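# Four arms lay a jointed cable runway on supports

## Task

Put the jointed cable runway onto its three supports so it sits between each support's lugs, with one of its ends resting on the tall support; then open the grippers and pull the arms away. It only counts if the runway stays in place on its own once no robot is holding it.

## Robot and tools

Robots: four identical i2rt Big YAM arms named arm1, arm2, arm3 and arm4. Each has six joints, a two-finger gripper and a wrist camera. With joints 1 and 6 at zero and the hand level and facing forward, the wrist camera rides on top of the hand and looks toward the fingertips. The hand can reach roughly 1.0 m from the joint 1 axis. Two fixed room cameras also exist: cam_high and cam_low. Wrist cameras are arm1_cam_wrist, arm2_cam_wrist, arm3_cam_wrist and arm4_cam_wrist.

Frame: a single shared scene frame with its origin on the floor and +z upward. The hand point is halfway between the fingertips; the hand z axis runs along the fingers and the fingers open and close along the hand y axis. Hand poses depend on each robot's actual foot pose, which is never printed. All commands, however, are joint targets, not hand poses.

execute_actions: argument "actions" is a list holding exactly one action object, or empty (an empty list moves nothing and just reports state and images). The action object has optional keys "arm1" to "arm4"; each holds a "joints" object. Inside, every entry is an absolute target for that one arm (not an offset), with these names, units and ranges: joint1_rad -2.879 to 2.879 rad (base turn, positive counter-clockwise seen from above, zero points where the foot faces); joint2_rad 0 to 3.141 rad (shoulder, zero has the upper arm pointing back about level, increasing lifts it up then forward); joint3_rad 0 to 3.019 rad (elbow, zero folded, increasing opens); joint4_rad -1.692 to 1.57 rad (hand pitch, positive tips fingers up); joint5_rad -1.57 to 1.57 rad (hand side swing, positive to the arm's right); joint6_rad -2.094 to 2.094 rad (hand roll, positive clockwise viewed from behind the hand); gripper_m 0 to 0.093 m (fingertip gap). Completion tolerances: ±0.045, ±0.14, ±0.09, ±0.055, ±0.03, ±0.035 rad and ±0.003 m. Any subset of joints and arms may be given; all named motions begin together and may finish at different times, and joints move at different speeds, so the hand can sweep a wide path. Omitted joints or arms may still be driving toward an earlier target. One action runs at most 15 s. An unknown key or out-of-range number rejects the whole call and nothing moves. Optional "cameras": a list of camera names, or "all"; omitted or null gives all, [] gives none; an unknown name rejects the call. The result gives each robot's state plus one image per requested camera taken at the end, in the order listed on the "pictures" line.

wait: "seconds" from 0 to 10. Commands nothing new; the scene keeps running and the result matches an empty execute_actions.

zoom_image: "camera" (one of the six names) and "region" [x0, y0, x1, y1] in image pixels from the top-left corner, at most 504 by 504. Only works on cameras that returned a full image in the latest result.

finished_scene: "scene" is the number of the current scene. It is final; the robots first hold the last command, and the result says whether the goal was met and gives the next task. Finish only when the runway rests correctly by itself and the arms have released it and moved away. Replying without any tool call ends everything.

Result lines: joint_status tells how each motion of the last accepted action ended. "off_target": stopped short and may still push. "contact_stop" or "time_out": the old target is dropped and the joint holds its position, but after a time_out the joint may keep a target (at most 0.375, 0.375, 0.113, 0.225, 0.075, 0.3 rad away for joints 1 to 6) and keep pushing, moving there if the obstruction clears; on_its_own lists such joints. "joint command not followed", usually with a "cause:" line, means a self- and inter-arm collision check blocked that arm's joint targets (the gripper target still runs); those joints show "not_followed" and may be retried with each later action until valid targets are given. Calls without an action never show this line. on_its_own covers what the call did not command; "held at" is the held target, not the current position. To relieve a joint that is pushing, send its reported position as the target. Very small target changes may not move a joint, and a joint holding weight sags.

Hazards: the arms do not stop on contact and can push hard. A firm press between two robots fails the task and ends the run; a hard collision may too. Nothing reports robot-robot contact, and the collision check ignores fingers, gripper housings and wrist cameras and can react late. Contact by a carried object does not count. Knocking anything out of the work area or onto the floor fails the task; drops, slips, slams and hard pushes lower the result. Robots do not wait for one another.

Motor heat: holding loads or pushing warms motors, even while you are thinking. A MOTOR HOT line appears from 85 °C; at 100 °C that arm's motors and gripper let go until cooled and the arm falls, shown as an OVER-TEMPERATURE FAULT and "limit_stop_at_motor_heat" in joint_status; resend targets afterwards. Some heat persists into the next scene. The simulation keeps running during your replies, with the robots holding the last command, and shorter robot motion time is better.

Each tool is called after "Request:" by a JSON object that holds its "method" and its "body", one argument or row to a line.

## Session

Request:
{"method": "execute_actions", "body": {
  "actions": [
    {"arm1":{"joints":{"joint1_rad":-0.45,"joint2_rad":1.57,"joint3_rad":1.0,"joint4_rad":-1.0,"joint5_rad":0,"joint6_rad":1.12,"gripper_m":0.093}},"arm2":{"joints":{"joint1_rad":0.4,"joint2_rad":1.57,"joint3_rad":0.9,"joint4_rad":-0.9,"joint5_rad":0,"joint6_rad":0.3,"gripper_m":0.093}},"arm3":{"joints":{"joint1_rad":0.04,"joint2_rad":1.57,"joint3_rad":0.9,"joint4_rad":-0.9,"joint5_rad":0,"joint6_rad":0.2,"gripper_m":0.093}},"arm4":{"joints":{"joint1_rad":0.5,"joint2_rad":1.57,"joint3_rad":1.0,"joint4_rad":-1.0,"joint5_rad":0,"joint6_rad":-1.07,"gripper_m":0.093}}}
  ]
}}

Scene clock: 2.03 s.
Motor temperatures (°C, as the motors report them): arm1=[22 22 28 22 25 24] | arm2=[25 30 32 24 22 22] | arm3=[22 27 28 22 25 23] | arm4=[24 26 26 23 22 24]
arm1.joint_positions: joint1_rad=-0.445 joint2_rad=+1.571 joint3_rad=+0.980 joint4_rad=-1.008 joint5_rad=+0.003 joint6_rad=+1.111 gripper_m=+0.093
arm1.joint_status: all done
arm1.hand: x=-0.7601 y=-0.3600 z=+0.9483 quat_wxyz=(+0.006, -0.680, -0.733, +0.007) (m; scene frame)
arm2.joint_positions: joint1_rad=+0.401 joint2_rad=+1.570 joint3_rad=+0.895 joint4_rad=-0.912 joint5_rad=-0.001 joint6_rad=+0.288 gripper_m=+0.093
arm2.joint_status: all done
arm2.hand: x=-0.3608 y=-0.3056 z=+0.9076 quat_wxyz=(+0.005, +0.719, -0.695, +0.011) (m; scene frame)
arm3.joint_positions: joint1_rad=+0.039 joint2_rad=+1.577 joint3_rad=+0.893 joint4_rad=-0.913 joint5_rad=+0.002 joint6_rad=+0.212 gripper_m=+0.093
arm3.joint_status: all done
arm3.hand: x=+0.1196 y=-0.2967 z=+0.8563 quat_wxyz=(+0.008, +0.698, -0.716, +0.013) (m; scene frame)
arm4.joint_positions: joint1_rad=+0.505 joint2_rad=+1.561 joint3_rad=+0.972 joint4_rad=-1.008 joint5_rad=+0.001 joint6_rad=-1.056 gripper_m=+0.093
arm4.joint_status: all done
arm4.hand: x=+0.7924 y=-0.3479 z=+0.9118 quat_wxyz=(-0.011, -0.682, -0.731, -0.017) (m; scene frame)
pictures: arm1_cam_wrist, arm2_cam_wrist, arm3_cam_wrist, arm4_cam_wrist, cam_high, cam_low
Images, in order (width x height): arm1_cam_wrist 616x616, arm2_cam_wrist 616x616, arm3_cam_wrist 616x616, arm4_cam_wrist 616x616, cam_high 896x504, cam_low 896x504.

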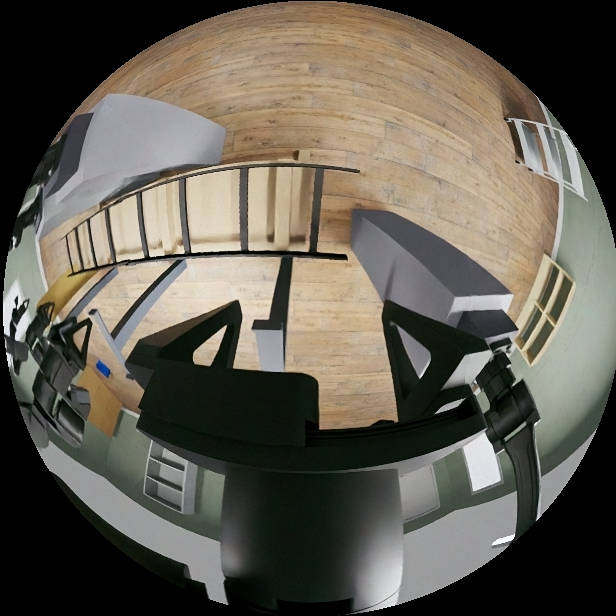

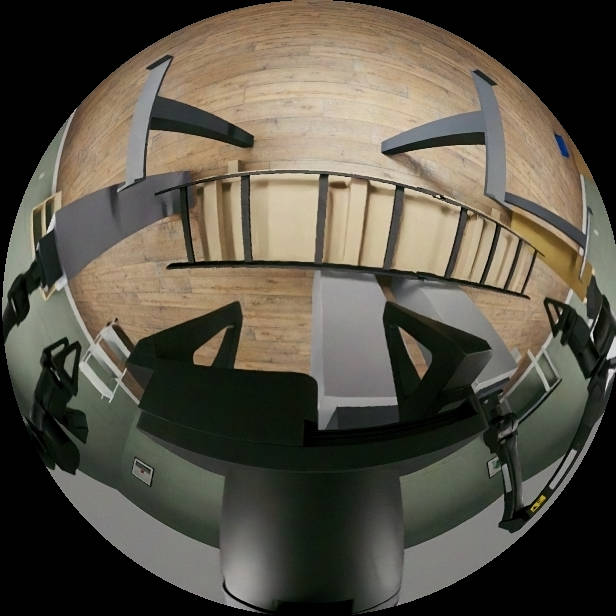

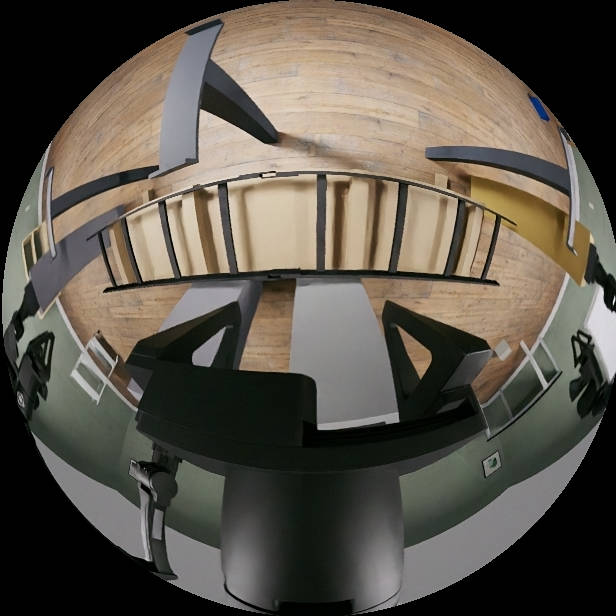

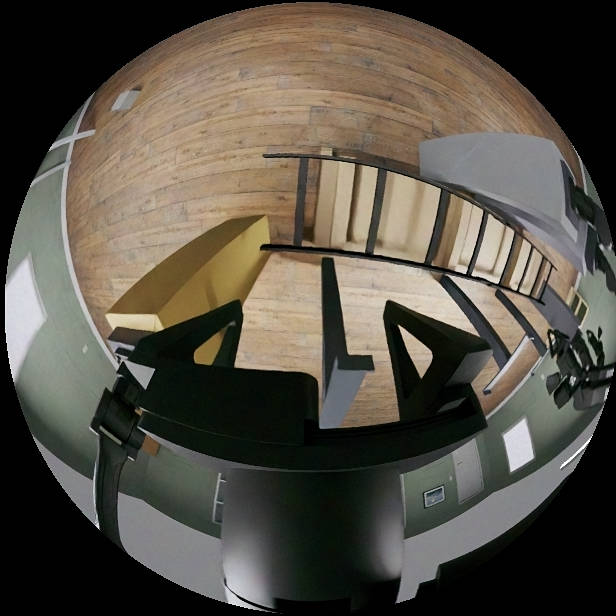

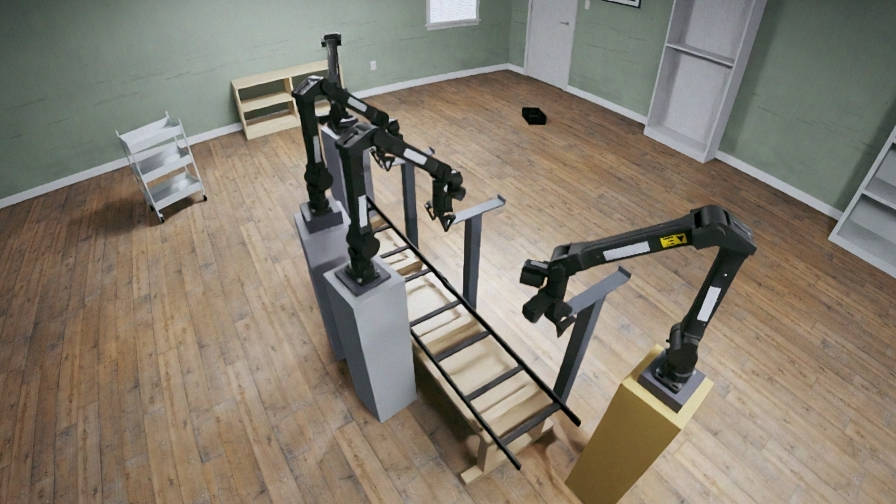

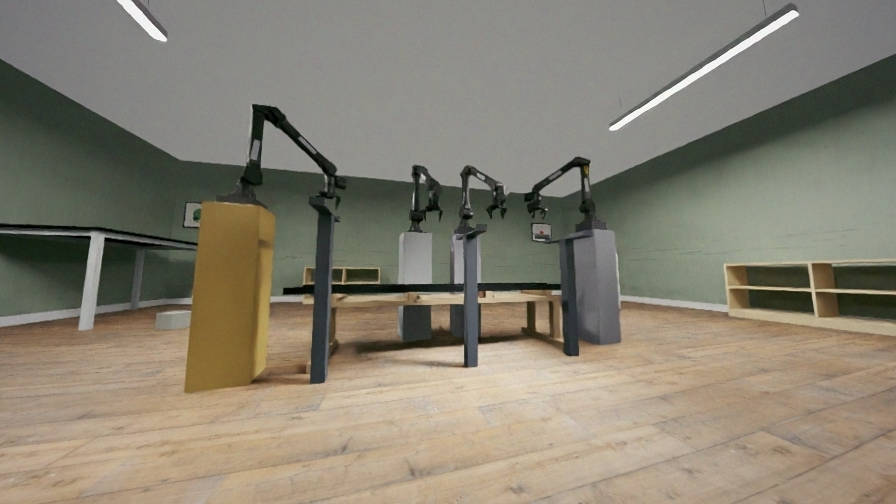

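Nearly identical; replay.

Request:
{"method": "execute_actions", "body": {
  "actions": [
    {"arm1":{"joints":{"joint2_rad":2.45,"joint3_rad":0.93,"joint4_rad":-0.05}},"arm4":{"joints":{"joint2_rad":2.45,"joint3_rad":0.93,"joint4_rad":-0.05}},"arm3":{"joints":{"joint2_rad":2.45,"joint3_rad":0.87,"joint4_rad":0.01}},"arm2":{"joints":{"joint2_rad":2.45,"joint4_rad":0.01}}}
  ],
  "cameras": []
}}

Request:
{"method": "execute_actions", "body": {
  "actions": [
    {"arm1":{"joints":{"joint2_rad":2.87,"joint3_rad":1.15,"joint4_rad":0.15}},"arm4":{"joints":{"joint2_rad":2.77,"joint3_rad":1.11,"joint4_rad":0.09}},"arm3":{"joints":{"joint2_rad":2.69,"joint3_rad":1.01,"joint4_rad":0.11}},"arm2":{"joints":{"joint2_rad":2.84,"joint3_rad":1.11,"joint4_rad":0.16}}}
  ],
  "cameras": ["arm1_cam_wrist","arm2_cam_wrist","arm3_cam_wrist","arm4_cam_wrist"]
}}

Scene clock: 10.13 s.
Motor temperatures (°C, as the motors report them): arm1=[22 23 29 22 25 24] | arm2=[25 30 33 24 22 22] | arm3=[22 28 29 22 25 23] | arm4=[24 26 28 23 22 24]
arm1.joint_positions: joint1_rad=-0.445 joint2_rad=+2.454 joint3_rad=+0.927 joint4_rad=-0.059 joint5_rad=+0.003 joint6_rad=+1.112 gripper_m=+0.093
arm1.joint_status: all done
arm1.hand: x=-0.7840 y=-0.3528 z=+0.5884 quat_wxyz=(-0.001, -0.680, -0.733, +0.005) (m; scene frame)
arm2.joint_positions: joint1_rad=+0.401 joint2_rad=+2.452 joint3_rad=+0.895 joint4_rad=-0.003 joint5_rad=-0.001 joint6_rad=+0.288 gripper_m=+0.093
arm2.joint_status: all done
arm2.hand: x=-0.3536 y=-0.3251 z=+0.5742 quat_wxyz=(-0.002, +0.719, -0.696, -0.001) (m; scene frame)
arm3.joint_positions: joint1_rad=+0.039 joint2_rad=+2.462 joint3_rad=+0.870 joint4_rad=-0.004 joint5_rad=+0.002 joint6_rad=+0.212 gripper_m=+0.093
arm3.joint_status: all done
arm3.hand: x=+0.1265 y=-0.3346 z=+0.5230 quat_wxyz=(+0.008, +0.698, -0.716, +0.013) (m; scene frame)
arm4.joint_positions: joint1_rad=+0.505 joint2_rad=+2.452 joint3_rad=+0.927 joint4_rad=-0.067 joint5_rad=+0.001 joint6_rad=-1.057 gripper_m=+0.093
arm4.joint_status: all done
arm4.hand: x=+0.8216 y=-0.3344 z=+0.5518 quat_wxyz=(-0.010, -0.682, -0.731, -0.014) (m; scene frame)
pictures: none
No camera images: the call's "cameras" was empty. Leave "cameras" out to get every camera's image.

Scene clock: 11.47 s.
Motor temperatures (°C, as the motors report them): arm1=[22 23 29 22 25 24] | arm2=[25 30 32 24 22 22] | arm3=[22 28 29 22 25 23] | arm4=[24 26 27 23 22 24]
arm1.joint_positions: joint1_rad=-0.445 joint2_rad=+2.895 joint3_rad=+1.150 joint4_rad=+0.147 joint5_rad=+0.003 joint6_rad=+1.113 gripper_m=+0.093
arm1.joint_status: all done
arm1.hand: x=-0.8171 y=-0.3405 z=+0.4322 quat_wxyz=(+0.005, -0.681, -0.733, +0.007) (m; scene frame)
arm2.joint_positions: joint1_rad=+0.401 joint2_rad=+2.854 joint3_rad=+1.104 joint4_rad=+0.158 joint5_rad=-0.001 joint6_rad=+0.289 gripper_m=+0.093
arm2.joint_status: all done
arm2.hand: x=-0.3421 y=-0.3588 z=+0.4342 quat_wxyz=(+0.006, +0.718, -0.696, +0.013) (m; scene frame)
arm3.joint_positions: joint1_rad=+0.039 joint2_rad=+2.708 joint3_rad=+1.008 joint4_rad=+0.105 joint5_rad=+0.002 joint6_rad=+0.212 gripper_m=+0.093
arm3.joint_status: all done
arm3.hand: x=+0.1277 y=-0.3413 z=+0.4383 quat_wxyz=(+0.008, +0.698, -0.716, +0.013) (m; scene frame)
arm4.joint_positions: joint1_rad=+0.505 joint2_rad=+2.788 joint3_rad=+1.107 joint4_rad=+0.083 joint5_rad=+0.001 joint6_rad=-1.057 gripper_m=+0.093
arm4.joint_status: all done
arm4.hand: x=+0.8380 y=-0.3255 z=+0.4328 quat_wxyz=(-0.011, -0.682, -0.731, -0.017) (m; scene frame)
pictures: arm1_cam_wrist, arm2_cam_wrist, arm3_cam_wrist, arm4_cam_wrist
Images, in order (width x height): arm1_cam_wrist 616x616, arm2_cam_wrist 616x616, arm3_cam_wrist 616x616, arm4_cam_wrist 616x616.

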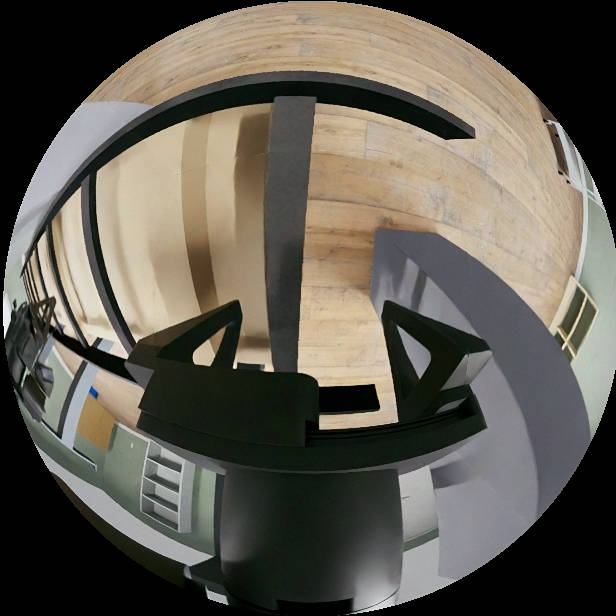

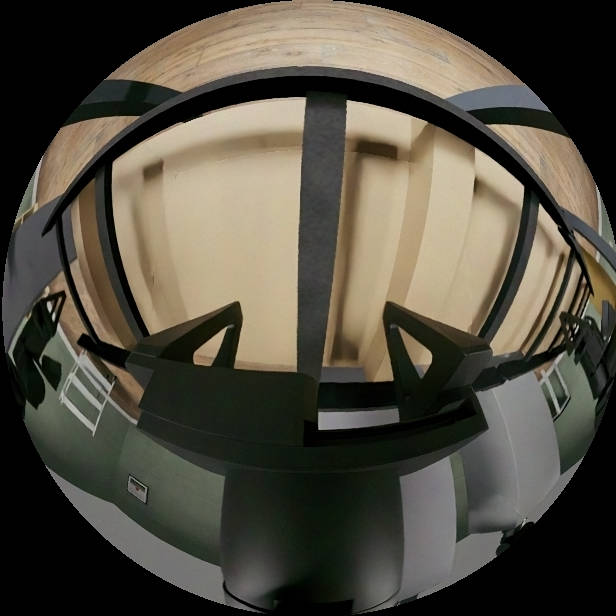

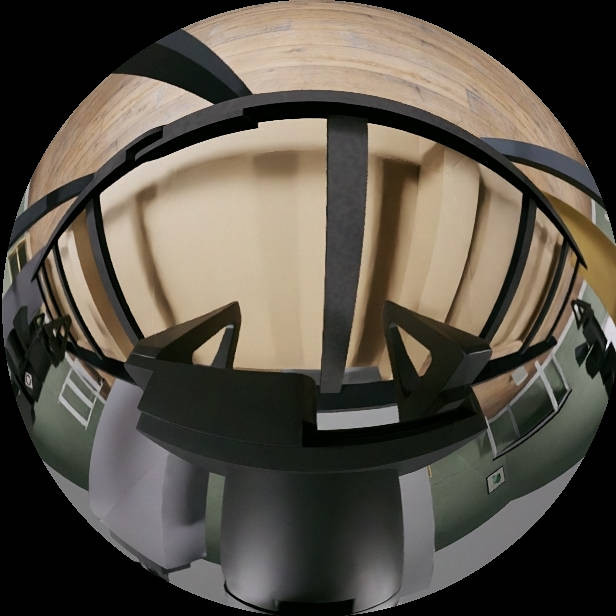

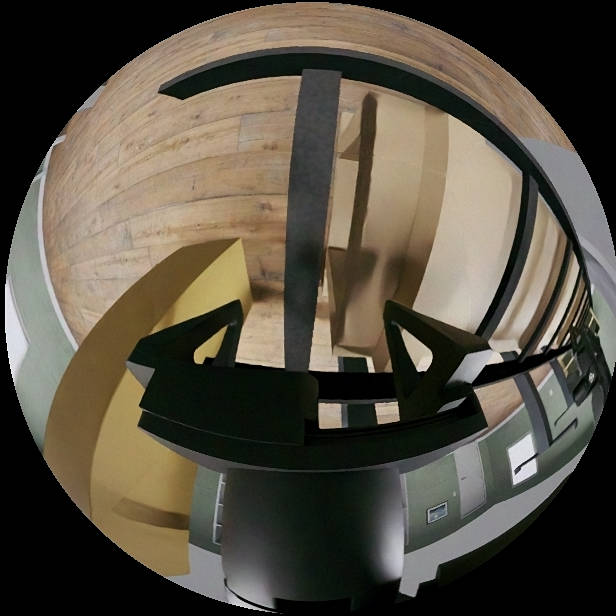

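Request:
{"method": "execute_actions", "body": {
  "actions": [
    {"arm1":{"joints":{"joint2_rad":3.02,"joint3_rad":1.3,"joint4_rad":0.15}},"arm4":{"joints":{"joint2_rad":2.92,"joint3_rad":1.2,"joint4_rad":0.14}},"arm3":{"joints":{"joint1_rad":-0.02,"joint2_rad":2.84,"joint3_rad":1.13,"joint4_rad":0.14}},"arm2":{"joints":{"joint2_rad":2.99,"joint3_rad":1.25,"joint4_rad":0.17}}}
  ],
  "cameras": []
}}

Request:
{"method": "execute_actions", "body": {
  "actions": [
    {"arm1":{"joints":{"gripper_m":0}},"arm4":{"joints":{"gripper_m":0}},"arm3":{"joints":{"gripper_m":0}},"arm2":{"joints":{"gripper_m":0}}}
  ],
  "cameras": []
}}

Request:
{"method": "execute_actions", "body": {
  "actions": [
    {"arm1":{"joints":{"joint2_rad":2.65,"joint3_rad":1.03,"joint4_rad":0.05}},"arm4":{"joints":{"joint2_rad":2.54,"joint3_rad":1.0,"joint4_rad":-0.05}},"arm3":{"joints":{"joint2_rad":2.46,"joint3_rad":0.93,"joint4_rad":-0.04}},"arm2":{"joints":{"joint2_rad":2.63,"joint3_rad":1.02,"joint4_rad":0.05}}}
  ],
  "cameras": []
}}

Request:
{"method": "execute_actions", "body": {
  "actions": [
    {"arm1":{"joints":{"joint2_rad":2.31,"joint3_rad":0.875,"joint4_rad":-0.135}},"arm4":{"joints":{"joint2_rad":2.19,"joint3_rad":0.87,"joint4_rad":-0.265}},"arm3":{"joints":{"joint2_rad":2.11,"joint3_rad":0.81,"joint4_rad":-0.27}},"arm2":{"joints":{"joint2_rad":2.3,"joint3_rad":0.87,"joint4_rad":-0.14}}}
  ],
  "cameras": []
}}

Request:
{"method": "execute_actions", "body": {
  "actions": [
    {"arm1":{"joints":{"joint1_rad":-0.53,"joint2_rad":1.9,"joint3_rad":0.85,"joint4_rad":-0.48}},"arm4":{"joints":{"joint1_rad":0.58,"joint2_rad":1.76,"joint3_rad":0.92,"joint4_rad":-0.72}},"arm3":{"joints":{"joint2_rad":1.66,"joint3_rad":0.77,"joint4_rad":-0.66}},"arm2":{"joints":{"joint2_rad":1.84,"joint3_rad":0.77,"joint4_rad":-0.48}}}
  ],
  "cameras": []
}}

Request:
{"method": "execute_actions", "body": {
  "actions": [
    {"arm1":{"joints":{"joint2_rad":1.62,"joint3_rad":0.9,"joint4_rad":-0.8}},"arm4":{"joints":{"joint2_rad":1.35,"joint3_rad":1.14,"joint4_rad":-1.33}},"arm3":{"joints":{"joint2_rad":1.29,"joint3_rad":0.97,"joint4_rad":-1.2}},"arm2":{"joints":{"joint2_rad":1.44,"joint3_rad":0.87,"joint4_rad":-0.96}}}
  ],
  "cameras": ["cam_high"]
}}

Scene clock: 32.17 s.
Motor temperatures (°C, as the motors report them): arm1=[22 24 28 22 25 24] | arm2=[25 31 31 24 22 22] | arm3=[22 29 28 22 25 23] | arm4=[24 27 26 23 22 24]
arm1.joint_positions: joint1_rad=-0.445 joint2_rad=+3.022 joint3_rad=+1.300 joint4_rad=+0.148 joint5_rad=+0.003 joint6_rad=+1.113 gripper_m=+0.093
arm1.joint_status: all done
arm1.hand: x=-0.8024 y=-0.3468 z=+0.3820 quat_wxyz=(-0.007, -0.681, -0.733, +0.002) (m; scene frame)
arm2.joint_positions: joint1_rad=+0.401 joint2_rad=+2.993 joint3_rad=+1.250 joint4_rad=+0.164 joint5_rad=-0.001 joint6_rad=+0.289 gripper_m=+0.093
arm2.joint_status: all done
arm2.hand: x=-0.3444 y=-0.3517 z=+0.3801 quat_wxyz=(+0.003, +0.718, -0.696, +0.007) (m; scene frame)
arm3.joint_positions: joint1_rad=-0.023 joint2_rad=+2.853 joint3_rad=+1.131 joint4_rad=+0.134 joint5_rad=+0.002 joint6_rad=+0.212 gripper_m=+0.093
arm3.joint_status: all done
arm3.hand: x=+0.1481 y=-0.3344 z=+0.3846 quat_wxyz=(+0.006, +0.676, -0.737, +0.009) (m; scene frame)
arm4.joint_positions: joint1_rad=+0.504 joint2_rad=+2.849 joint3_rad=+1.204 joint4_rad=+0.130 joint5_rad=-0.002 joint6_rad=-1.058 gripper_m=+0.093
arm4.joint_status: all done
arm4.hand: x=+0.8073 y=-0.3463 z=+0.4083 quat_wxyz=(-0.002, -0.682, -0.731, +0.023) (m; scene frame)
pictures: none
No camera images: the call's "cameras" was empty. Leave "cameras" out to get every camera's image.

Scene clock: 32.97 s.
Motor temperatures (°C, as the motors report them): arm1=[22 24 28 22 25 24] | arm2=[25 31 31 24 22 22] | arm3=[22 29 28 22 25 23] | arm4=[24 27 26 23 22 24]
arm1.joint_positions: joint1_rad=-0.447 joint2_rad=+3.022 joint3_rad=+1.306 joint4_rad=+0.152 joint5_rad=-0.005 joint6_rad=+1.142 gripper_m=+0.025
arm1.joint_status: gripper_m off_target (ended at +0.025, target +0.000)
arm1.hand: x=-0.7979 y=-0.3476 z=+0.3817 quat_wxyz=(-0.010, -0.691, -0.722, -0.003) (m; scene frame)
arm2.joint_positions: joint1_rad=+0.397 joint2_rad=+2.994 joint3_rad=+1.249 joint4_rad=+0.164 joint5_rad=+0.007 joint6_rad=+0.309 gripper_m=+0.024
arm2.joint_status: gripper_m off_target (ended at +0.024, target +0.000)
arm2.hand: x=-0.3417 y=-0.3516 z=+0.3799 quat_wxyz=(+0.000, +0.710, -0.704, +0.010) (m; scene frame)
arm3.joint_positions: joint1_rad=-0.025 joint2_rad=+2.853 joint3_rad=+1.131 joint4_rad=+0.134 joint5_rad=+0.013 joint6_rad=+0.185 gripper_m=+0.025
arm3.joint_status: gripper_m off_target (ended at +0.025, target +0.000)
arm3.hand: x=+0.1506 y=-0.3345 z=+0.3845 quat_wxyz=(+0.002, +0.685, -0.728, +0.013) (m; scene frame)
arm4.joint_positions: joint1_rad=+0.502 joint2_rad=+2.897 joint3_rad=+1.207 joint4_rad=+0.136 joint5_rad=+0.003 joint6_rad=-1.058 gripper_m=+0.000
arm4.joint_status: all done
arm4.hand: x=+0.8278 y=-0.3310 z=+0.3914 quat_wxyz=(-0.004, -0.683, -0.730, +0.004) (m; scene frame)
pictures: none
No camera images: the call's "cameras" was empty. Leave "cameras" out to get every camera's image.

Scene clock: 34.20 s.
Motor temperatures (°C, as the motors report them): arm1=[22 24 28 22 25 24] | arm2=[25 31 31 24 22 22] | arm3=[22 29 28 22 25 23] | arm4=[24 27 26 23 22 24]
arm1.joint_positions: joint1_rad=-0.444 joint2_rad=+2.706 joint3_rad=+1.038 joint4_rad=+0.062 joint5_rad=-0.017 joint6_rad=+1.150 gripper_m=+0.025
arm1.joint_status: all done
arm1.hand: x=-0.8023 y=-0.3419 z=+0.5001 quat_wxyz=(+0.012, -0.694, -0.720, -0.001) (m; scene frame)
arm2.joint_positions: joint1_rad=+0.401 joint2_rad=+2.677 joint3_rad=+1.010 joint4_rad=+0.051 joint5_rad=+0.001 joint6_rad=+0.317 gripper_m=+0.024
arm2.joint_status: all done
arm2.hand: x=-0.3461 y=-0.3466 z=+0.4967 quat_wxyz=(+0.010, +0.708, -0.705, +0.024) (m; scene frame)
arm3.joint_positions: joint1_rad=-0.029 joint2_rad=+2.585 joint3_rad=+0.956 joint4_rad=+0.007 joint5_rad=-0.039 joint6_rad=+0.176 gripper_m=+0.025
arm3.joint_status: all done
arm3.hand: x=+0.1429 y=-0.3321 z=+0.4812 quat_wxyz=(+0.032, +0.686, -0.727, +0.010) (m; scene frame)
arm4.joint_positions: joint1_rad=+0.499 joint2_rad=+2.545 joint3_rad=+1.003 joint4_rad=-0.042 joint5_rad=+0.002 joint6_rad=-1.058 gripper_m=+0.000
arm4.joint_status: all done
arm4.hand: x=+0.8106 y=-0.3390 z=+0.5195 quat_wxyz=(-0.008, -0.684, -0.729, -0.010) (m; scene frame)
pictures: none
No camera images: the call's "cameras" was empty. Leave "cameras" out to get every camera's image.

Scene clock: 36.50 s.
Motor temperatures (°C, as the motors report them): arm1=[22 24 28 22 25 24] | arm2=[25 31 31 24 22 22] | arm3=[22 30 28 22 25 23] | arm4=[24 27 26 23 22 24]
arm1.joint_positions: joint1_rad=-0.445 joint2_rad=+2.381 joint3_rad=+0.873 joint4_rad=-0.113 joint5_rad=-0.029 joint6_rad=+1.156 gripper_m=+0.025
arm1.joint_status: all done
arm1.hand: x=-0.7968 y=-0.3416 z=+0.6129 quat_wxyz=(+0.021, -0.696, -0.718, -0.004) (m; scene frame)
arm2.joint_positions: joint1_rad=+0.395 joint2_rad=+2.323 joint3_rad=+0.833 joint4_rad=-0.163 joint5_rad=+0.020 joint6_rad=+0.323 gripper_m=+0.024
arm2.joint_status: all done
arm2.hand: x=-0.3407 y=-0.3470 z=+0.6178 quat_wxyz=(+0.011, +0.704, -0.709, +0.045) (m; scene frame)
arm3.joint_positions: joint1_rad=-0.026 joint2_rad=+2.260 joint3_rad=+0.819 joint4_rad=-0.214 joint5_rad=-0.042 joint6_rad=+0.175 gripper_m=+0.025
arm3.joint_status: joint2_rad time_out (moved -0.324 of -0.475); joint4_rad time_out (moved -0.221 of -0.277); the others done
arm3.on_its_own: joint2_rad reads +2.260 and still pushes toward +2.110 since a time_out; joint4_rad reads -0.214 and still pushes toward -0.270 since a time_out
arm3.hand: x=+0.1412 y=-0.3327 z=+0.5908 quat_wxyz=(+0.043, +0.687, -0.725, +0.023) (m; scene frame)
arm4.joint_positions: joint1_rad=+0.499 joint2_rad=+2.184 joint3_rad=+0.870 joint4_rad=-0.252 joint5_rad=+0.002 joint6_rad=-1.058 gripper_m=+0.000
arm4.joint_status: all done
arm4.hand: x=+0.7980 y=-0.3453 z=+0.6458 quat_wxyz=(-0.006, -0.684, -0.729, -0.001) (m; scene frame)
pictures: none
No camera images: the call's "cameras" was empty. Leave "cameras" out to get every camera's image.

not run: a stop came earlier in this reply.

not run: a stop came earlier in this reply.

Arm4 missed. Look.

Request:
{"method": "execute_actions", "body": {
  "actions": [
    {"arm4":{"joints":{"gripper_m":0.093,"joint2_rad":2.3,"joint3_rad":0.85,"joint4_rad":-0.12}}}
  ],
  "cameras": ["arm4_cam_wrist","cam_low","cam_high"]
}}

Scene clock: 40.27 s.
Motor temperatures (°C, as the motors report them): arm1=[22 25 27 22 26 24] | arm2=[25 32 32 24 22 22] | arm3=[22 30 28 22 26 23] | arm4=[24 27 26 23 22 24]
arm1.joint_positions: joint1_rad=-0.445 joint2_rad=+2.381 joint3_rad=+0.873 joint4_rad=-0.113 joint5_rad=-0.029 joint6_rad=+1.156 gripper_m=+0.025
arm1.joint_status: not commanded
arm1.hand: x=-0.7968 y=-0.3416 z=+0.6129 quat_wxyz=(+0.021, -0.696, -0.718, -0.004) (m; scene frame)
arm2.joint_positions: joint1_rad=+0.395 joint2_rad=+2.323 joint3_rad=+0.833 joint4_rad=-0.163 joint5_rad=+0.020 joint6_rad=+0.323 gripper_m=+0.024
arm2.joint_status: not commanded
arm2.hand: x=-0.3407 y=-0.3470 z=+0.6178 quat_wxyz=(+0.011, +0.704, -0.709, +0.045) (m; scene frame)
arm3.joint_positions: joint1_rad=-0.026 joint2_rad=+2.260 joint3_rad=+0.819 joint4_rad=-0.214 joint5_rad=-0.042 joint6_rad=+0.175 gripper_m=+0.025
arm3.joint_status: not commanded
arm3.on_its_own: joint2_rad reads +2.260 and still pushes toward +2.110 since a time_out; joint4_rad reads -0.214 and still pushes toward -0.270 since a time_out
arm3.hand: x=+0.1412 y=-0.3327 z=+0.5908 quat_wxyz=(+0.043, +0.687, -0.725, +0.023) (m; scene frame)
arm4.joint_positions: joint1_rad=+0.499 joint2_rad=+2.303 joint3_rad=+0.846 joint4_rad=-0.137 joint5_rad=+0.002 joint6_rad=-1.058 gripper_m=+0.093
arm4.joint_status: all done
arm4.hand: x=+0.8243 y=-0.3288 z=+0.6016 quat_wxyz=(-0.009, -0.684, -0.729, -0.015) (m; scene frame)
pictures: arm4_cam_wrist, cam_high, cam_low
Images, in order (width x height): arm4_cam_wrist 616x616, cam_high 896x504, cam_low 896x504.

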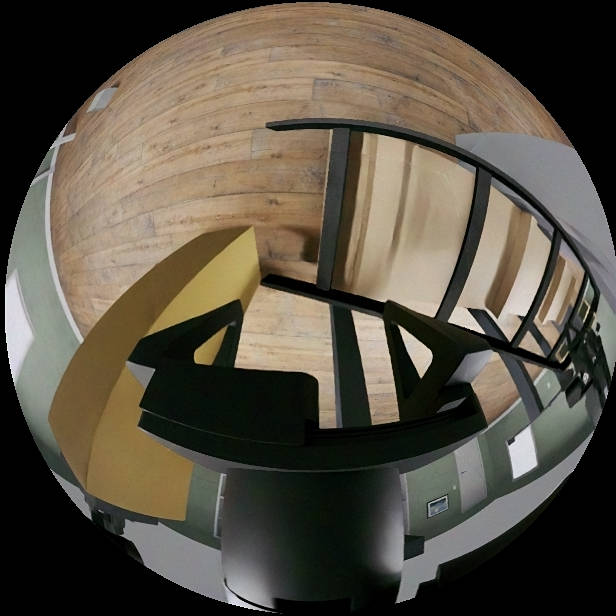

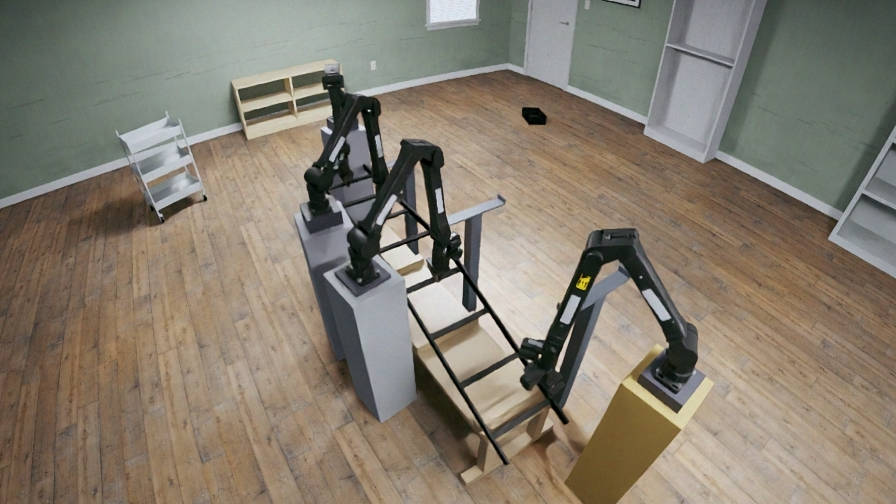

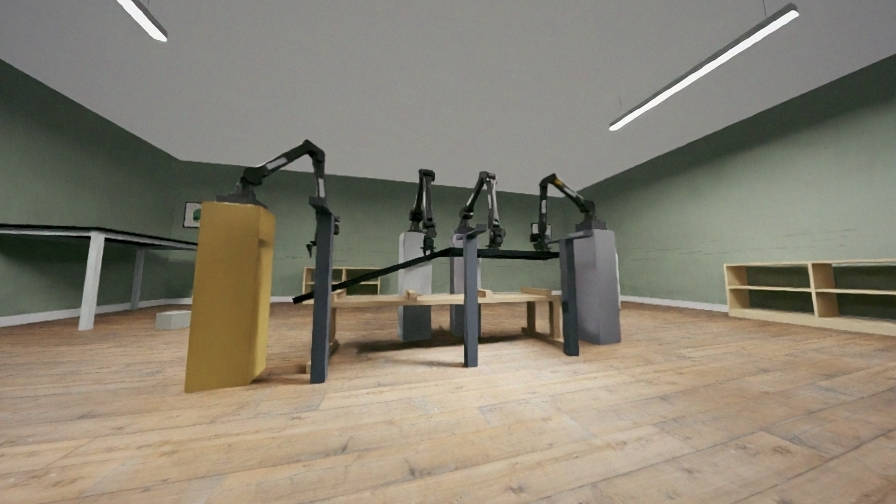

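Set it back down and regrasp.

Request:
{"method": "execute_actions", "body": {
  "actions": [
    {"arm1":{"joints":{"joint2_rad":2.65,"joint3_rad":1.03,"joint4_rad":0.05}},"arm4":{"joints":{"joint2_rad":2.54,"joint3_rad":0.94,"joint4_rad":0.03}},"arm3":{"joints":{"joint2_rad":2.46,"joint3_rad":0.93,"joint4_rad":-0.04}},"arm2":{"joints":{"joint2_rad":2.63,"joint3_rad":1.02,"joint4_rad":0.05}}}
  ],
  "cameras": []
}}

Request:
{"method": "execute_actions", "body": {
  "actions": [
    {"arm1":{"joints":{"joint2_rad":3.0,"joint3_rad":1.3,"joint4_rad":0.15}},"arm4":{"joints":{"joint2_rad":2.77,"joint3_rad":1.09,"joint4_rad":0.11}},"arm3":{"joints":{"joint2_rad":2.82,"joint3_rad":1.13,"joint4_rad":0.14}},"arm2":{"joints":{"joint2_rad":2.97,"joint3_rad":1.25,"joint4_rad":0.17}}}
  ],
  "cameras": ["arm4_cam_wrist"]
}}

Scene clock: 47.33 s.
Motor temperatures (°C, as the motors report them): arm1=[22 25 27 23 26 25] | arm2=[25 32 32 24 22 22] | arm3=[22 31 28 22 27 23] | arm4=[24 27 26 23 22 24]
arm1.joint_positions: joint1_rad=-0.449 joint2_rad=+2.701 joint3_rad=+1.044 joint4_rad=+0.059 joint5_rad=-0.011 joint6_rad=+1.143 gripper_m=+0.025
arm1.joint_status: all done
arm1.hand: x=-0.7980 y=-0.3465 z=+0.5015 quat_wxyz=(+0.007, -0.693, -0.721, +0.000) (m; scene frame)
arm2.joint_positions: joint1_rad=+0.395 joint2_rad=+2.669 joint3_rad=+1.008 joint4_rad=+0.033 joint5_rad=+0.012 joint6_rad=+0.310 gripper_m=+0.024
arm2.joint_status: all done
arm2.hand: x=-0.3419 y=-0.3469 z=+0.4997 quat_wxyz=(+0.008, +0.709, -0.705, +0.032) (m; scene frame)
arm3.joint_positions: joint1_rad=-0.017 joint2_rad=+2.569 joint3_rad=+0.962 joint4_rad=-0.018 joint5_rad=+0.014 joint6_rad=+0.171 gripper_m=+0.025
arm3.joint_status: all done
arm3.hand: x=+0.1470 y=-0.3267 z=+0.4862 quat_wxyz=(+0.012, +0.693, -0.720, +0.028) (m; scene frame)
arm4.joint_positions: joint1_rad=+0.499 joint2_rad=+2.551 joint3_rad=+0.936 joint4_rad=+0.017 joint5_rad=+0.002 joint6_rad=-1.058 gripper_m=+0.093
arm4.joint_status: all done
arm4.hand: x=+0.8363 y=-0.3224 z=+0.5179 quat_wxyz=(-0.010, -0.684, -0.729, -0.017) (m; scene frame)
pictures: none
No camera images: the call's "cameras" was empty. Leave "cameras" out to get every camera's image.

Scene clock: 48.43 s.
Motor temperatures (°C, as the motors report them): arm1=[22 25 27 23 26 25] | arm2=[25 32 32 24 22 22] | arm3=[22 31 28 22 27 23] | arm4=[24 27 26 23 22 24]
arm1.joint_positions: joint1_rad=-0.450 joint2_rad=+3.021 joint3_rad=+1.302 joint4_rad=+0.146 joint5_rad=-0.002 joint6_rad=+1.141 gripper_m=+0.025
arm1.joint_status: all done
arm1.hand: x=-0.8017 y=-0.3480 z=+0.3823 quat_wxyz=(-0.006, -0.692, -0.722, +0.000) (m; scene frame)
arm2.joint_positions: joint1_rad=+0.400 joint2_rad=+2.991 joint3_rad=+1.257 joint4_rad=+0.160 joint5_rad=-0.004 joint6_rad=+0.312 gripper_m=+0.024
arm2.joint_status: all done
arm2.hand: x=-0.3462 y=-0.3471 z=+0.3805 quat_wxyz=(+0.003, +0.710, -0.704, +0.004) (m; scene frame)
arm3.joint_positions: joint1_rad=-0.016 joint2_rad=+2.838 joint3_rad=+1.135 joint4_rad=+0.129 joint5_rad=+0.012 joint6_rad=+0.166 gripper_m=+0.024
arm3.joint_status: all done
arm3.hand: x=+0.1460 y=-0.3247 z=+0.3893 quat_wxyz=(-0.002, +0.695, -0.719, +0.007) (m; scene frame)
arm4.joint_positions: joint1_rad=+0.499 joint2_rad=+2.779 joint3_rad=+1.087 joint4_rad=+0.103 joint5_rad=+0.002 joint6_rad=-1.058 gripper_m=+0.093
arm4.joint_status: all done
arm4.hand: x=+0.8389 y=-0.3220 z=+0.4366 quat_wxyz=(-0.009, -0.684, -0.729, -0.013) (m; scene frame)
pictures: arm4_cam_wrist
Images, in order (width x height): arm4_cam_wrist 616x616.

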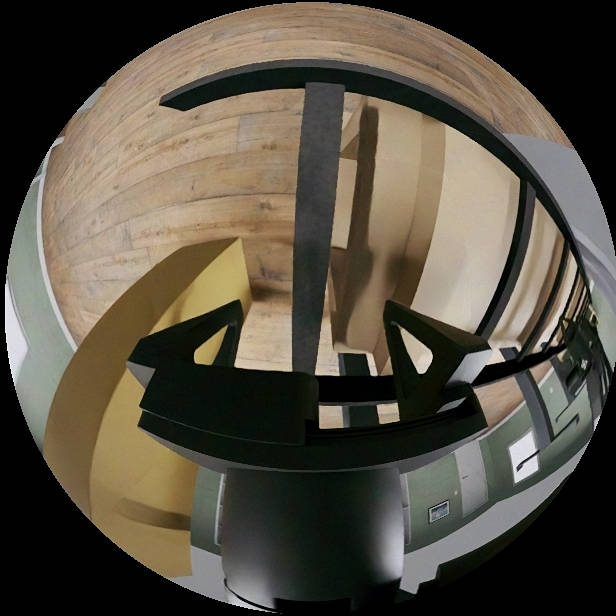

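Request:
{"method": "execute_actions", "body": {
  "actions": [
    {"arm4":{"joints":{"gripper_m":0.055,"joint2_rad":2.86,"joint3_rad":1.13,"joint4_rad":0.14}}}
  ],
  "cameras": []
}}

Request:
{"method": "execute_actions", "body": {
  "actions": [
    {"arm4":{"joints":{"joint2_rad":2.93,"joint3_rad":1.19,"joint4_rad":0.15}}}
  ],
  "cameras": ["arm4_cam_wrist"]
}}

Request:
{"method": "execute_actions", "body": {
  "actions": [
    {"arm4":{"joints":{"gripper_m":0}}}
  ],
  "cameras": []
}}

Scene clock: 55.90 s.
Motor temperatures (°C, as the motors report them): arm1=[22 25 27 22 26 24] | arm2=[25 32 31 24 22 22] | arm3=[22 31 28 22 26 23] | arm4=[24 27 26 23 22 24]
arm1.joint_positions: joint1_rad=-0.450 joint2_rad=+3.021 joint3_rad=+1.302 joint4_rad=+0.146 joint5_rad=-0.002 joint6_rad=+1.141 gripper_m=+0.025
arm1.joint_status: not commanded
arm1.hand: x=-0.8017 y=-0.3480 z=+0.3823 quat_wxyz=(-0.006, -0.692, -0.722, +0.000) (m; scene frame)
arm2.joint_positions: joint1_rad=+0.400 joint2_rad=+2.991 joint3_rad=+1.257 joint4_rad=+0.160 joint5_rad=-0.004 joint6_rad=+0.312 gripper_m=+0.024
arm2.joint_status: not commanded
arm2.hand: x=-0.3462 y=-0.3471 z=+0.3805 quat_wxyz=(+0.003, +0.710, -0.704, +0.004) (m; scene frame)
arm3.joint_positions: joint1_rad=-0.016 joint2_rad=+2.838 joint3_rad=+1.135 joint4_rad=+0.129 joint5_rad=+0.012 joint6_rad=+0.166 gripper_m=+0.024
arm3.joint_status: not commanded
arm3.hand: x=+0.1460 y=-0.3247 z=+0.3893 quat_wxyz=(-0.002, +0.695, -0.719, +0.007) (m; scene frame)
arm4.joint_positions: joint1_rad=+0.499 joint2_rad=+2.856 joint3_rad=+1.133 joint4_rad=+0.130 joint5_rad=+0.002 joint6_rad=-1.058 gripper_m=+0.055
arm4.joint_status: all done
arm4.hand: x=+0.8463 y=-0.3176 z=+0.4093 quat_wxyz=(-0.009, -0.684, -0.729, -0.015) (m; scene frame)
pictures: none
No camera images: the call's "cameras" was empty. Leave "cameras" out to get every camera's image.

Scene clock: 56.70 s.
Motor temperatures (°C, as the motors report them): arm1=[22 25 27 22 26 24] | arm2=[25 32 31 24 22 22] | arm3=[22 31 28 22 26 23] | arm4=[24 27 26 23 22 24]
arm1.joint_positions: joint1_rad=-0.450 joint2_rad=+3.021 joint3_rad=+1.302 joint4_rad=+0.146 joint5_rad=-0.002 joint6_rad=+1.141 gripper_m=+0.025
arm1.joint_status: not commanded
arm1.hand: x=-0.8017 y=-0.3480 z=+0.3823 quat_wxyz=(-0.006, -0.692, -0.722, +0.000) (m; scene frame)
arm2.joint_positions: joint1_rad=+0.400 joint2_rad=+2.991 joint3_rad=+1.257 joint4_rad=+0.160 joint5_rad=-0.004 joint6_rad=+0.312 gripper_m=+0.024
arm2.joint_status: not commanded
arm2.hand: x=-0.3462 y=-0.3471 z=+0.3805 quat_wxyz=(+0.003, +0.710, -0.704, +0.004) (m; scene frame)
arm3.joint_positions: joint1_rad=-0.016 joint2_rad=+2.838 joint3_rad=+1.135 joint4_rad=+0.129 joint5_rad=+0.012 joint6_rad=+0.166 gripper_m=+0.024
arm3.joint_status: not commanded
arm3.hand: x=+0.1460 y=-0.3247 z=+0.3893 quat_wxyz=(-0.002, +0.695, -0.719, +0.007) (m; scene frame)
arm4.joint_positions: joint1_rad=+0.499 joint2_rad=+2.921 joint3_rad=+1.192 joint4_rad=+0.138 joint5_rad=+0.002 joint6_rad=-1.058 gripper_m=+0.055
arm4.joint_status: all done
arm4.hand: x=+0.8469 y=-0.3176 z=+0.3845 quat_wxyz=(-0.009, -0.684, -0.729, -0.014) (m; scene frame)
pictures: arm4_cam_wrist
Images, in order (width x height): arm4_cam_wrist 616x616.

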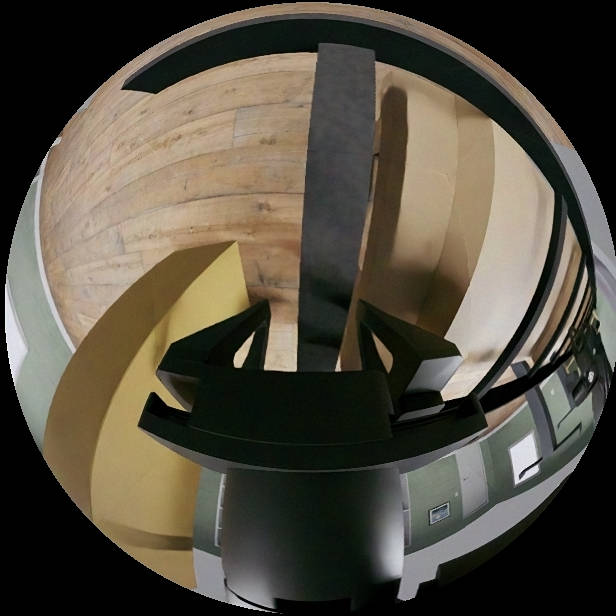

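Scene clock: 57.30 s.
Motor temperatures (°C, as the motors report them): arm1=[22 25 27 22 26 24] | arm2=[25 32 31 24 22 22] | arm3=[22 30 28 22 26 23] | arm4=[24 27 25 23 22 24]
arm1.joint_positions: joint1_rad=-0.450 joint2_rad=+3.021 joint3_rad=+1.302 joint4_rad=+0.146 joint5_rad=-0.002 joint6_rad=+1.141 gripper_m=+0.025
arm1.joint_status: not commanded
arm1.hand: x=-0.8016 y=-0.3480 z=+0.3823 quat_wxyz=(-0.006, -0.692, -0.722, +0.000) (m; scene frame)
arm2.joint_positions: joint1_rad=+0.400 joint2_rad=+2.991 joint3_rad=+1.257 joint4_rad=+0.160 joint5_rad=-0.003 joint6_rad=+0.312 gripper_m=+0.024
arm2.joint_status: not commanded
arm2.hand: x=-0.3460 y=-0.3471 z=+0.3805 quat_wxyz=(+0.003, +0.710, -0.704, +0.004) (m; scene frame)
arm3.joint_positions: joint1_rad=-0.016 joint2_rad=+2.838 joint3_rad=+1.135 joint4_rad=+0.129 joint5_rad=+0.012 joint6_rad=+0.166 gripper_m=+0.024
arm3.joint_status: not commanded
arm3.hand: x=+0.1460 y=-0.3246 z=+0.3893 quat_wxyz=(-0.002, +0.695, -0.719, +0.006) (m; scene frame)
arm4.joint_positions: joint1_rad=+0.498 joint2_rad=+2.921 joint3_rad=+1.197 joint4_rad=+0.144 joint5_rad=+0.005 joint6_rad=-1.047 gripper_m=+0.025
arm4.joint_status: gripper_m off_target (ended at +0.025, target +0.000)
arm4.hand: x=+0.8428 y=-0.3194 z=+0.3841 quat_wxyz=(-0.007, -0.688, -0.725, -0.009) (m; scene frame)
pictures: none
No camera images: the call's "cameras" was empty. Leave "cameras" out to get every camera's image.

Request:
{"method": "execute_actions", "body": {
  "actions": [
    {"arm1":{"joints":{"joint2_rad":2.65,"joint3_rad":1.03,"joint4_rad":0.05}},"arm4":{"joints":{"joint1_rad":0.53,"joint2_rad":2.54,"joint3_rad":1.0,"joint4_rad":-0.05}},"arm3":{"joints":{"joint2_rad":2.46,"joint3_rad":0.93,"joint4_rad":-0.04}},"arm2":{"joints":{"joint2_rad":2.63,"joint3_rad":1.02,"joint4_rad":0.05}}}
  ],
  "cameras": []
}}

Request:
{"method": "execute_actions", "body": {
  "actions": [
    {"arm1":{"joints":{"joint2_rad":2.31,"joint3_rad":0.875,"joint4_rad":-0.135}},"arm4":{"joints":{"joint1_rad":0.57,"joint2_rad":2.19,"joint3_rad":0.87,"joint4_rad":-0.265}},"arm3":{"joints":{"joint2_rad":2.11,"joint3_rad":0.8,"joint4_rad":-0.27}},"arm2":{"joints":{"joint2_rad":2.3,"joint3_rad":0.87,"joint4_rad":-0.14}}}
  ],
  "cameras": []
}}

Request:
{"method": "execute_actions", "body": {
  "actions": [
    {"arm1":{"joints":{"joint1_rad":-0.53,"joint2_rad":1.9,"joint3_rad":0.85,"joint4_rad":-0.48}},"arm4":{"joints":{"joint1_rad":0.63,"joint6_rad":-0.95,"joint2_rad":1.76,"joint3_rad":0.92,"joint4_rad":-0.72}},"arm3":{"joints":{"joint2_rad":1.66,"joint3_rad":0.77,"joint4_rad":-0.66}},"arm2":{"joints":{"joint2_rad":1.84,"joint3_rad":0.77,"joint4_rad":-0.48}}}
  ],
  "cameras": []
}}

Request:
{"method": "execute_actions", "body": {
  "actions": [
    {"arm1":{"joints":{"joint2_rad":1.62,"joint3_rad":0.9,"joint4_rad":-0.8}},"arm4":{"joints":{"joint2_rad":1.35,"joint3_rad":1.12,"joint4_rad":-1.3}},"arm3":{"joints":{"joint2_rad":1.33,"joint3_rad":0.92,"joint4_rad":-1.13}},"arm2":{"joints":{"joint2_rad":1.48,"joint3_rad":0.83,"joint4_rad":-0.9}}}
  ],
  "cameras": ["cam_high"]
}}

Scene clock: 68.67 s.
Motor temperatures (°C, as the motors report them): arm1=[22 25 27 22 25 24] | arm2=[25 32 31 24 22 22] | arm3=[22 30 28 22 25 23] | arm4=[24 28 25 23 22 24]
arm1.joint_positions: joint1_rad=-0.449 joint2_rad=+2.698 joint3_rad=+1.033 joint4_rad=+0.055 joint5_rad=-0.015 joint6_rad=+1.146 gripper_m=+0.025
arm1.joint_status: all done
arm1.hand: x=-0.8039 y=-0.3435 z=+0.5028 quat_wxyz=(+0.014, -0.694, -0.720, +0.001) (m; scene frame)
arm2.joint_positions: joint1_rad=+0.401 joint2_rad=+2.695 joint3_rad=+1.023 joint4_rad=+0.063 joint5_rad=-0.006 joint6_rad=+0.321 gripper_m=+0.024
arm2.joint_status: all done
arm2.hand: x=-0.3477 y=-0.3458 z=+0.4901 quat_wxyz=(+0.012, +0.707, -0.707, +0.019) (m; scene frame)
arm3.joint_positions: joint1_rad=-0.016 joint2_rad=+2.551 joint3_rad=+0.944 joint4_rad=-0.014 joint5_rad=+0.005 joint6_rad=+0.169 gripper_m=+0.024
arm3.joint_status: all done
arm3.hand: x=+0.1454 y=-0.3281 z=+0.4927 quat_wxyz=(+0.014, +0.694, -0.720, +0.023) (m; scene frame)
arm4.joint_positions: joint1_rad=+0.523 joint2_rad=+2.607 joint3_rad=+0.996 joint4_rad=-0.022 joint5_rad=+0.000 joint6_rad=-1.020 gripper_m=+0.025
arm4.joint_status: all done
arm4.hand: x=+0.8408 y=-0.3302 z=+0.4986 quat_wxyz=(-0.014, -0.689, -0.724, -0.034) (m; scene frame)
pictures: none
No camera images: the call's "cameras" was empty. Leave "cameras" out to get every camera's image.

Scene clock: 69.77 s.
Motor temperatures (°C, as the motors report them): arm1=[22 25 27 22 25 24] | arm2=[25 32 31 24 22 22] | arm3=[22 30 28 22 25 23] | arm4=[24 28 25 23 22 24]
arm1.joint_positions: joint1_rad=-0.449 joint2_rad=+2.367 joint3_rad=+0.861 joint4_rad=-0.131 joint5_rad=-0.022 joint6_rad=+1.154 gripper_m=+0.025
arm1.joint_status: all done
arm1.hand: x=-0.8032 y=-0.3417 z=+0.6176 quat_wxyz=(+0.027, -0.697, -0.717, +0.002) (m; scene frame)
arm2.joint_positions: joint1_rad=+0.401 joint2_rad=+2.367 joint3_rad=+0.852 joint4_rad=-0.134 joint5_rad=-0.005 joint6_rad=+0.333 gripper_m=+0.024
arm2.joint_status: all done
arm2.hand: x=-0.3472 y=-0.3474 z=+0.6033 quat_wxyz=(+0.020, +0.702, -0.711, +0.038) (m; scene frame)
arm3.joint_positions: joint1_rad=-0.015 joint2_rad=+2.211 joint3_rad=+0.797 joint4_rad=-0.239 joint5_rad=+0.007 joint6_rad=+0.176 gripper_m=+0.024
arm3.joint_status: all done
arm3.hand: x=+0.1463 y=-0.3338 z=+0.6064 quat_wxyz=(+0.023, +0.691, -0.721, +0.037) (m; scene frame)
arm4.joint_positions: joint1_rad=+0.560 joint2_rad=+2.254 joint3_rad=+0.848 joint4_rad=-0.242 joint5_rad=+0.003 joint6_rad=-0.986 gripper_m=+0.025
arm4.joint_status: all done
arm4.hand: x=+0.8412 y=-0.3436 z=+0.6201 quat_wxyz=(-0.013, -0.687, -0.725, -0.042) (m; scene frame)
pictures: none
No camera images: the call's "cameras" was empty. Leave "cameras" out to get every camera's image.

Scene clock: 72.23 s.
Motor temperatures (°C, as the motors report them): arm1=[22 25 27 23 26 24] | arm2=[25 33 32 24 22 22] | arm3=[22 30 28 22 25 23] | arm4=[24 28 26 23 22 24]
arm1.joint_positions: joint1_rad=-0.505 joint2_rad=+1.953 joint3_rad=+0.800 joint4_rad=-0.498 joint5_rad=-0.045 joint6_rad=+1.111 gripper_m=+0.025
arm1.joint_status: all done
arm1.hand: x=-0.7989 y=-0.3598 z=+0.7600 quat_wxyz=(+0.037, -0.701, -0.712, -0.008) (m; scene frame)
arm2.joint_positions: joint1_rad=+0.409 joint2_rad=+1.923 joint3_rad=+0.720 joint4_rad=-0.484 joint5_rad=-0.004 joint6_rad=+0.349 gripper_m=+0.024
arm2.joint_status: all done
arm2.hand: x=-0.3447 y=-0.3634 z=+0.7452 quat_wxyz=(+0.027, +0.699, -0.713, +0.055) (m; scene frame)
arm3.joint_positions: joint1_rad=-0.012 joint2_rad=+1.758 joint3_rad=+0.723 joint4_rad=-0.656 joint5_rad=+0.015 joint6_rad=+0.184 gripper_m=+0.024
arm3.joint_status: all done
arm3.hand: x=+0.1489 y=-0.3504 z=+0.7525 quat_wxyz=(+0.031, +0.689, -0.722, +0.055) (m; scene frame)
arm4.joint_positions: joint1_rad=+0.624 joint2_rad=+1.825 joint3_rad=+0.860 joint4_rad=-0.720 joint5_rad=+0.007 joint6_rad=-0.899 gripper_m=+0.025
arm4.joint_status: joint6_rad time_out (moved +0.087 of +0.036); the others done
arm4.on_its_own: joint6_rad reads -0.899 and still pushes toward -0.950 since a time_out
arm4.hand: x=+0.8412 y=-0.3693 z=+0.7824 quat_wxyz=(-0.010, -0.695, -0.717, -0.061) (m; scene frame)
pictures: none
No camera images: the call's "cameras" was empty. Leave "cameras" out to get every camera's image.

not run: a stop came earlier in this reply.

Request:
{"method": "execute_actions", "body": {
  "actions": [
    {"arm1":{"joints":{"joint2_rad":1.58,"joint3_rad":0.9,"joint4_rad":-0.84}},"arm4":{"joints":{"joint6_rad":-0.92,"joint2_rad":1.35,"joint3_rad":1.12,"joint4_rad":-1.3}},"arm3":{"joints":{"joint2_rad":1.31,"joint3_rad":0.94,"joint4_rad":-1.16}},"arm2":{"joints":{"joint2_rad":1.46,"joint3_rad":0.84,"joint4_rad":-0.93}}}
  ],
  "cameras": []
}}

Request:
{"method": "execute_actions", "body": {
  "actions": [
    {"arm1":{"joints":{"joint1_rad":0,"joint6_rad":1.6,"joint2_rad":1.42,"joint3_rad":0.88,"joint4_rad":-0.93}},"arm4":{"joints":{"joint1_rad":0,"joint6_rad":-1.53,"joint2_rad":1.07,"joint3_rad":1.08,"joint4_rad":-1.48}},"arm3":{"joints":{"joint1_rad":-0.075,"joint6_rad":0.09,"joint2_rad":1.58,"joint3_rad":1.45,"joint4_rad":-1.25}},"arm2":{"joints":{"joint1_rad":0.29,"joint6_rad":0.2,"joint2_rad":1.72,"joint3_rad":1.33,"joint4_rad":-1.03}}}
  ],
  "cameras": ["cam_low"]
}}

Scene clock: 81.47 s.
Motor temperatures (°C, as the motors report them): arm1=[22 25 29 23 28 24] | arm2=[25 33 34 24 22 22] | arm3=[22 30 31 22 26 23] | arm4=[24 28 29 23 22 24]
arm1.joint_positions: joint1_rad=-0.520 joint2_rad=+1.610 joint3_rad=+0.849 joint4_rad=-0.824 joint5_rad=-0.015 joint6_rad=+1.092 gripper_m=+0.025
arm1.joint_status: all done
arm1.hand: x=-0.7902 y=-0.3752 z=+0.8949 quat_wxyz=(+0.001, -0.700, -0.714, -0.005) (m; scene frame)
arm2.joint_positions: joint1_rad=+0.402 joint2_rad=+1.510 joint3_rad=+0.740 joint4_rad=-0.920 joint5_rad=+0.014 joint6_rad=+0.331 gripper_m=+0.024
arm2.joint_status: joint3_rad time_out (moved +0.021 of +0.120); the others done
arm2.on_its_own: joint3_rad reads +0.740 and still pushes toward +0.840 since a time_out
arm2.hand: x=-0.3358 y=-0.3733 z=+0.8860 quat_wxyz=(+0.021, +0.703, -0.709, +0.060) (m; scene frame)
arm3.joint_positions: joint1_rad=-0.017 joint2_rad=+1.383 joint3_rad=+0.836 joint4_rad=-1.127 joint5_rad=+0.051 joint6_rad=+0.176 gripper_m=+0.024
arm3.joint_status: joint3_rad time_out (moved +0.113 of +0.217); the others done
arm3.on_its_own: joint3_rad reads +0.836 and still pushes toward +0.940 since a time_out
arm3.hand: x=+0.1575 y=-0.3544 z=+0.9073 quat_wxyz=(+0.011, +0.691, -0.721, +0.058) (m; scene frame)
arm4.joint_positions: joint1_rad=+0.626 joint2_rad=+1.433 joint3_rad=+1.018 joint4_rad=-1.251 joint5_rad=+0.000 joint6_rad=-0.899 gripper_m=+0.025
arm4.joint_status: joint3_rad time_out (moved +0.158 of +0.260); the others done
arm4.on_its_own: joint3_rad reads +1.018 and still pushes toward +1.120 since a time_out
arm4.hand: x=+0.8460 y=-0.3641 z=+0.9771 quat_wxyz=(-0.012, -0.695, -0.718, -0.051) (m; scene frame)
pictures: none
No camera images: the call's "cameras" was empty. Leave "cameras" out to get every camera's image.

not run: a stop came earlier in this reply.

Request:
{"method": "execute_actions", "body": {
  "actions": [
    {"arm1":{"joints":{"joint1_rad":0,"joint6_rad":1.6,"joint2_rad":1.42,"joint3_rad":0.88,"joint4_rad":-0.93}},"arm4":{"joints":{"joint1_rad":0,"joint6_rad":-1.53,"joint2_rad":1.07,"joint3_rad":1.1,"joint4_rad":-1.48}},"arm3":{"joints":{"joint1_rad":-0.075,"joint6_rad":0.09,"joint2_rad":1.58,"joint3_rad":1.45,"joint4_rad":-1.25}},"arm2":{"joints":{"joint1_rad":0.29,"joint6_rad":0.2,"joint2_rad":1.72,"joint3_rad":1.33,"joint4_rad":-1.03}}}
  ],
  "cameras": []
}}

Scene clock: 92.57 s.
Motor temperatures (°C, as the motors report them): arm1=[22 25 31 23 27 25] | arm2=[25 33 39 24 22 22] | arm3=[22 30 36 22 28 23] | arm4=[24 28 34 23 22 24]
arm1.joint_positions: joint1_rad=-0.020 joint2_rad=+1.470 joint3_rad=+0.809 joint4_rad=-0.946 joint5_rad=+0.011 joint6_rad=+1.577 gripper_m=+0.025
arm1.joint_status: all done
arm1.hand: x=-0.7868 y=-0.1975 z=+0.9298 quat_wxyz=(+0.001, -0.694, -0.720, +0.017) (m; scene frame)
arm2.joint_positions: joint1_rad=+0.279 joint2_rad=+1.799 joint3_rad=+1.231 joint4_rad=-1.035 joint5_rad=+0.016 joint6_rad=+0.195 gripper_m=+0.024
arm2.joint_status: joint3_rad time_out (moved +0.491 of +0.590); the others done
arm2.on_its_own: joint3_rad reads +1.231 and still pushes toward +1.330 since a time_out
arm2.hand: x=-0.3335 y=-0.1913 z=+0.9151 quat_wxyz=(+0.003, +0.709, -0.705, +0.021) (m; scene frame)
arm3.joint_positions: joint1_rad=-0.076 joint2_rad=+1.728 joint3_rad=+1.357 joint4_rad=-1.187 joint5_rad=+0.044 joint6_rad=+0.097 gripper_m=+0.025
arm3.joint_status: joint2_rad time_out (moved +0.345 of +0.197); joint3_rad time_out (moved +0.521 of +0.614); joint4_rad time_out (moved -0.061 of -0.123); the others done
arm3.on_its_own: joint2_rad reads +1.728 and still pushes toward +1.580 since a time_out; joint3_rad reads +1.357 and still pushes toward +1.450 since a time_out; joint4_rad reads -1.187 and still pushes toward -1.250 since a time_out
arm3.hand: x=+0.1612 y=-0.1652 z=+0.9437 quat_wxyz=(-0.019, +0.698, -0.715, +0.011) (m; scene frame)
arm4.joint_positions: joint1_rad=+0.039 joint2_rad=+1.153 joint3_rad=+1.006 joint4_rad=-1.516 joint5_rad=-0.015 joint6_rad=-1.485 gripper_m=+0.025
arm4.joint_status: joint3_rad time_out (moved -0.012 of +0.082); joint6_rad time_out (moved -0.586 of -0.631); the others done
arm4.on_its_own: joint3_rad reads +1.006 and still pushes toward +1.100 since a time_out; joint6_rad reads -1.485 and still pushes toward -1.530 since a time_out
arm4.hand: x=+0.8384 y=-0.1644 z=+1.0631 quat_wxyz=(-0.042, -0.695, -0.717, -0.035) (m; scene frame)
pictures: none
No camera images: the call's "cameras" was empty. Leave "cameras" out to get every camera's image.


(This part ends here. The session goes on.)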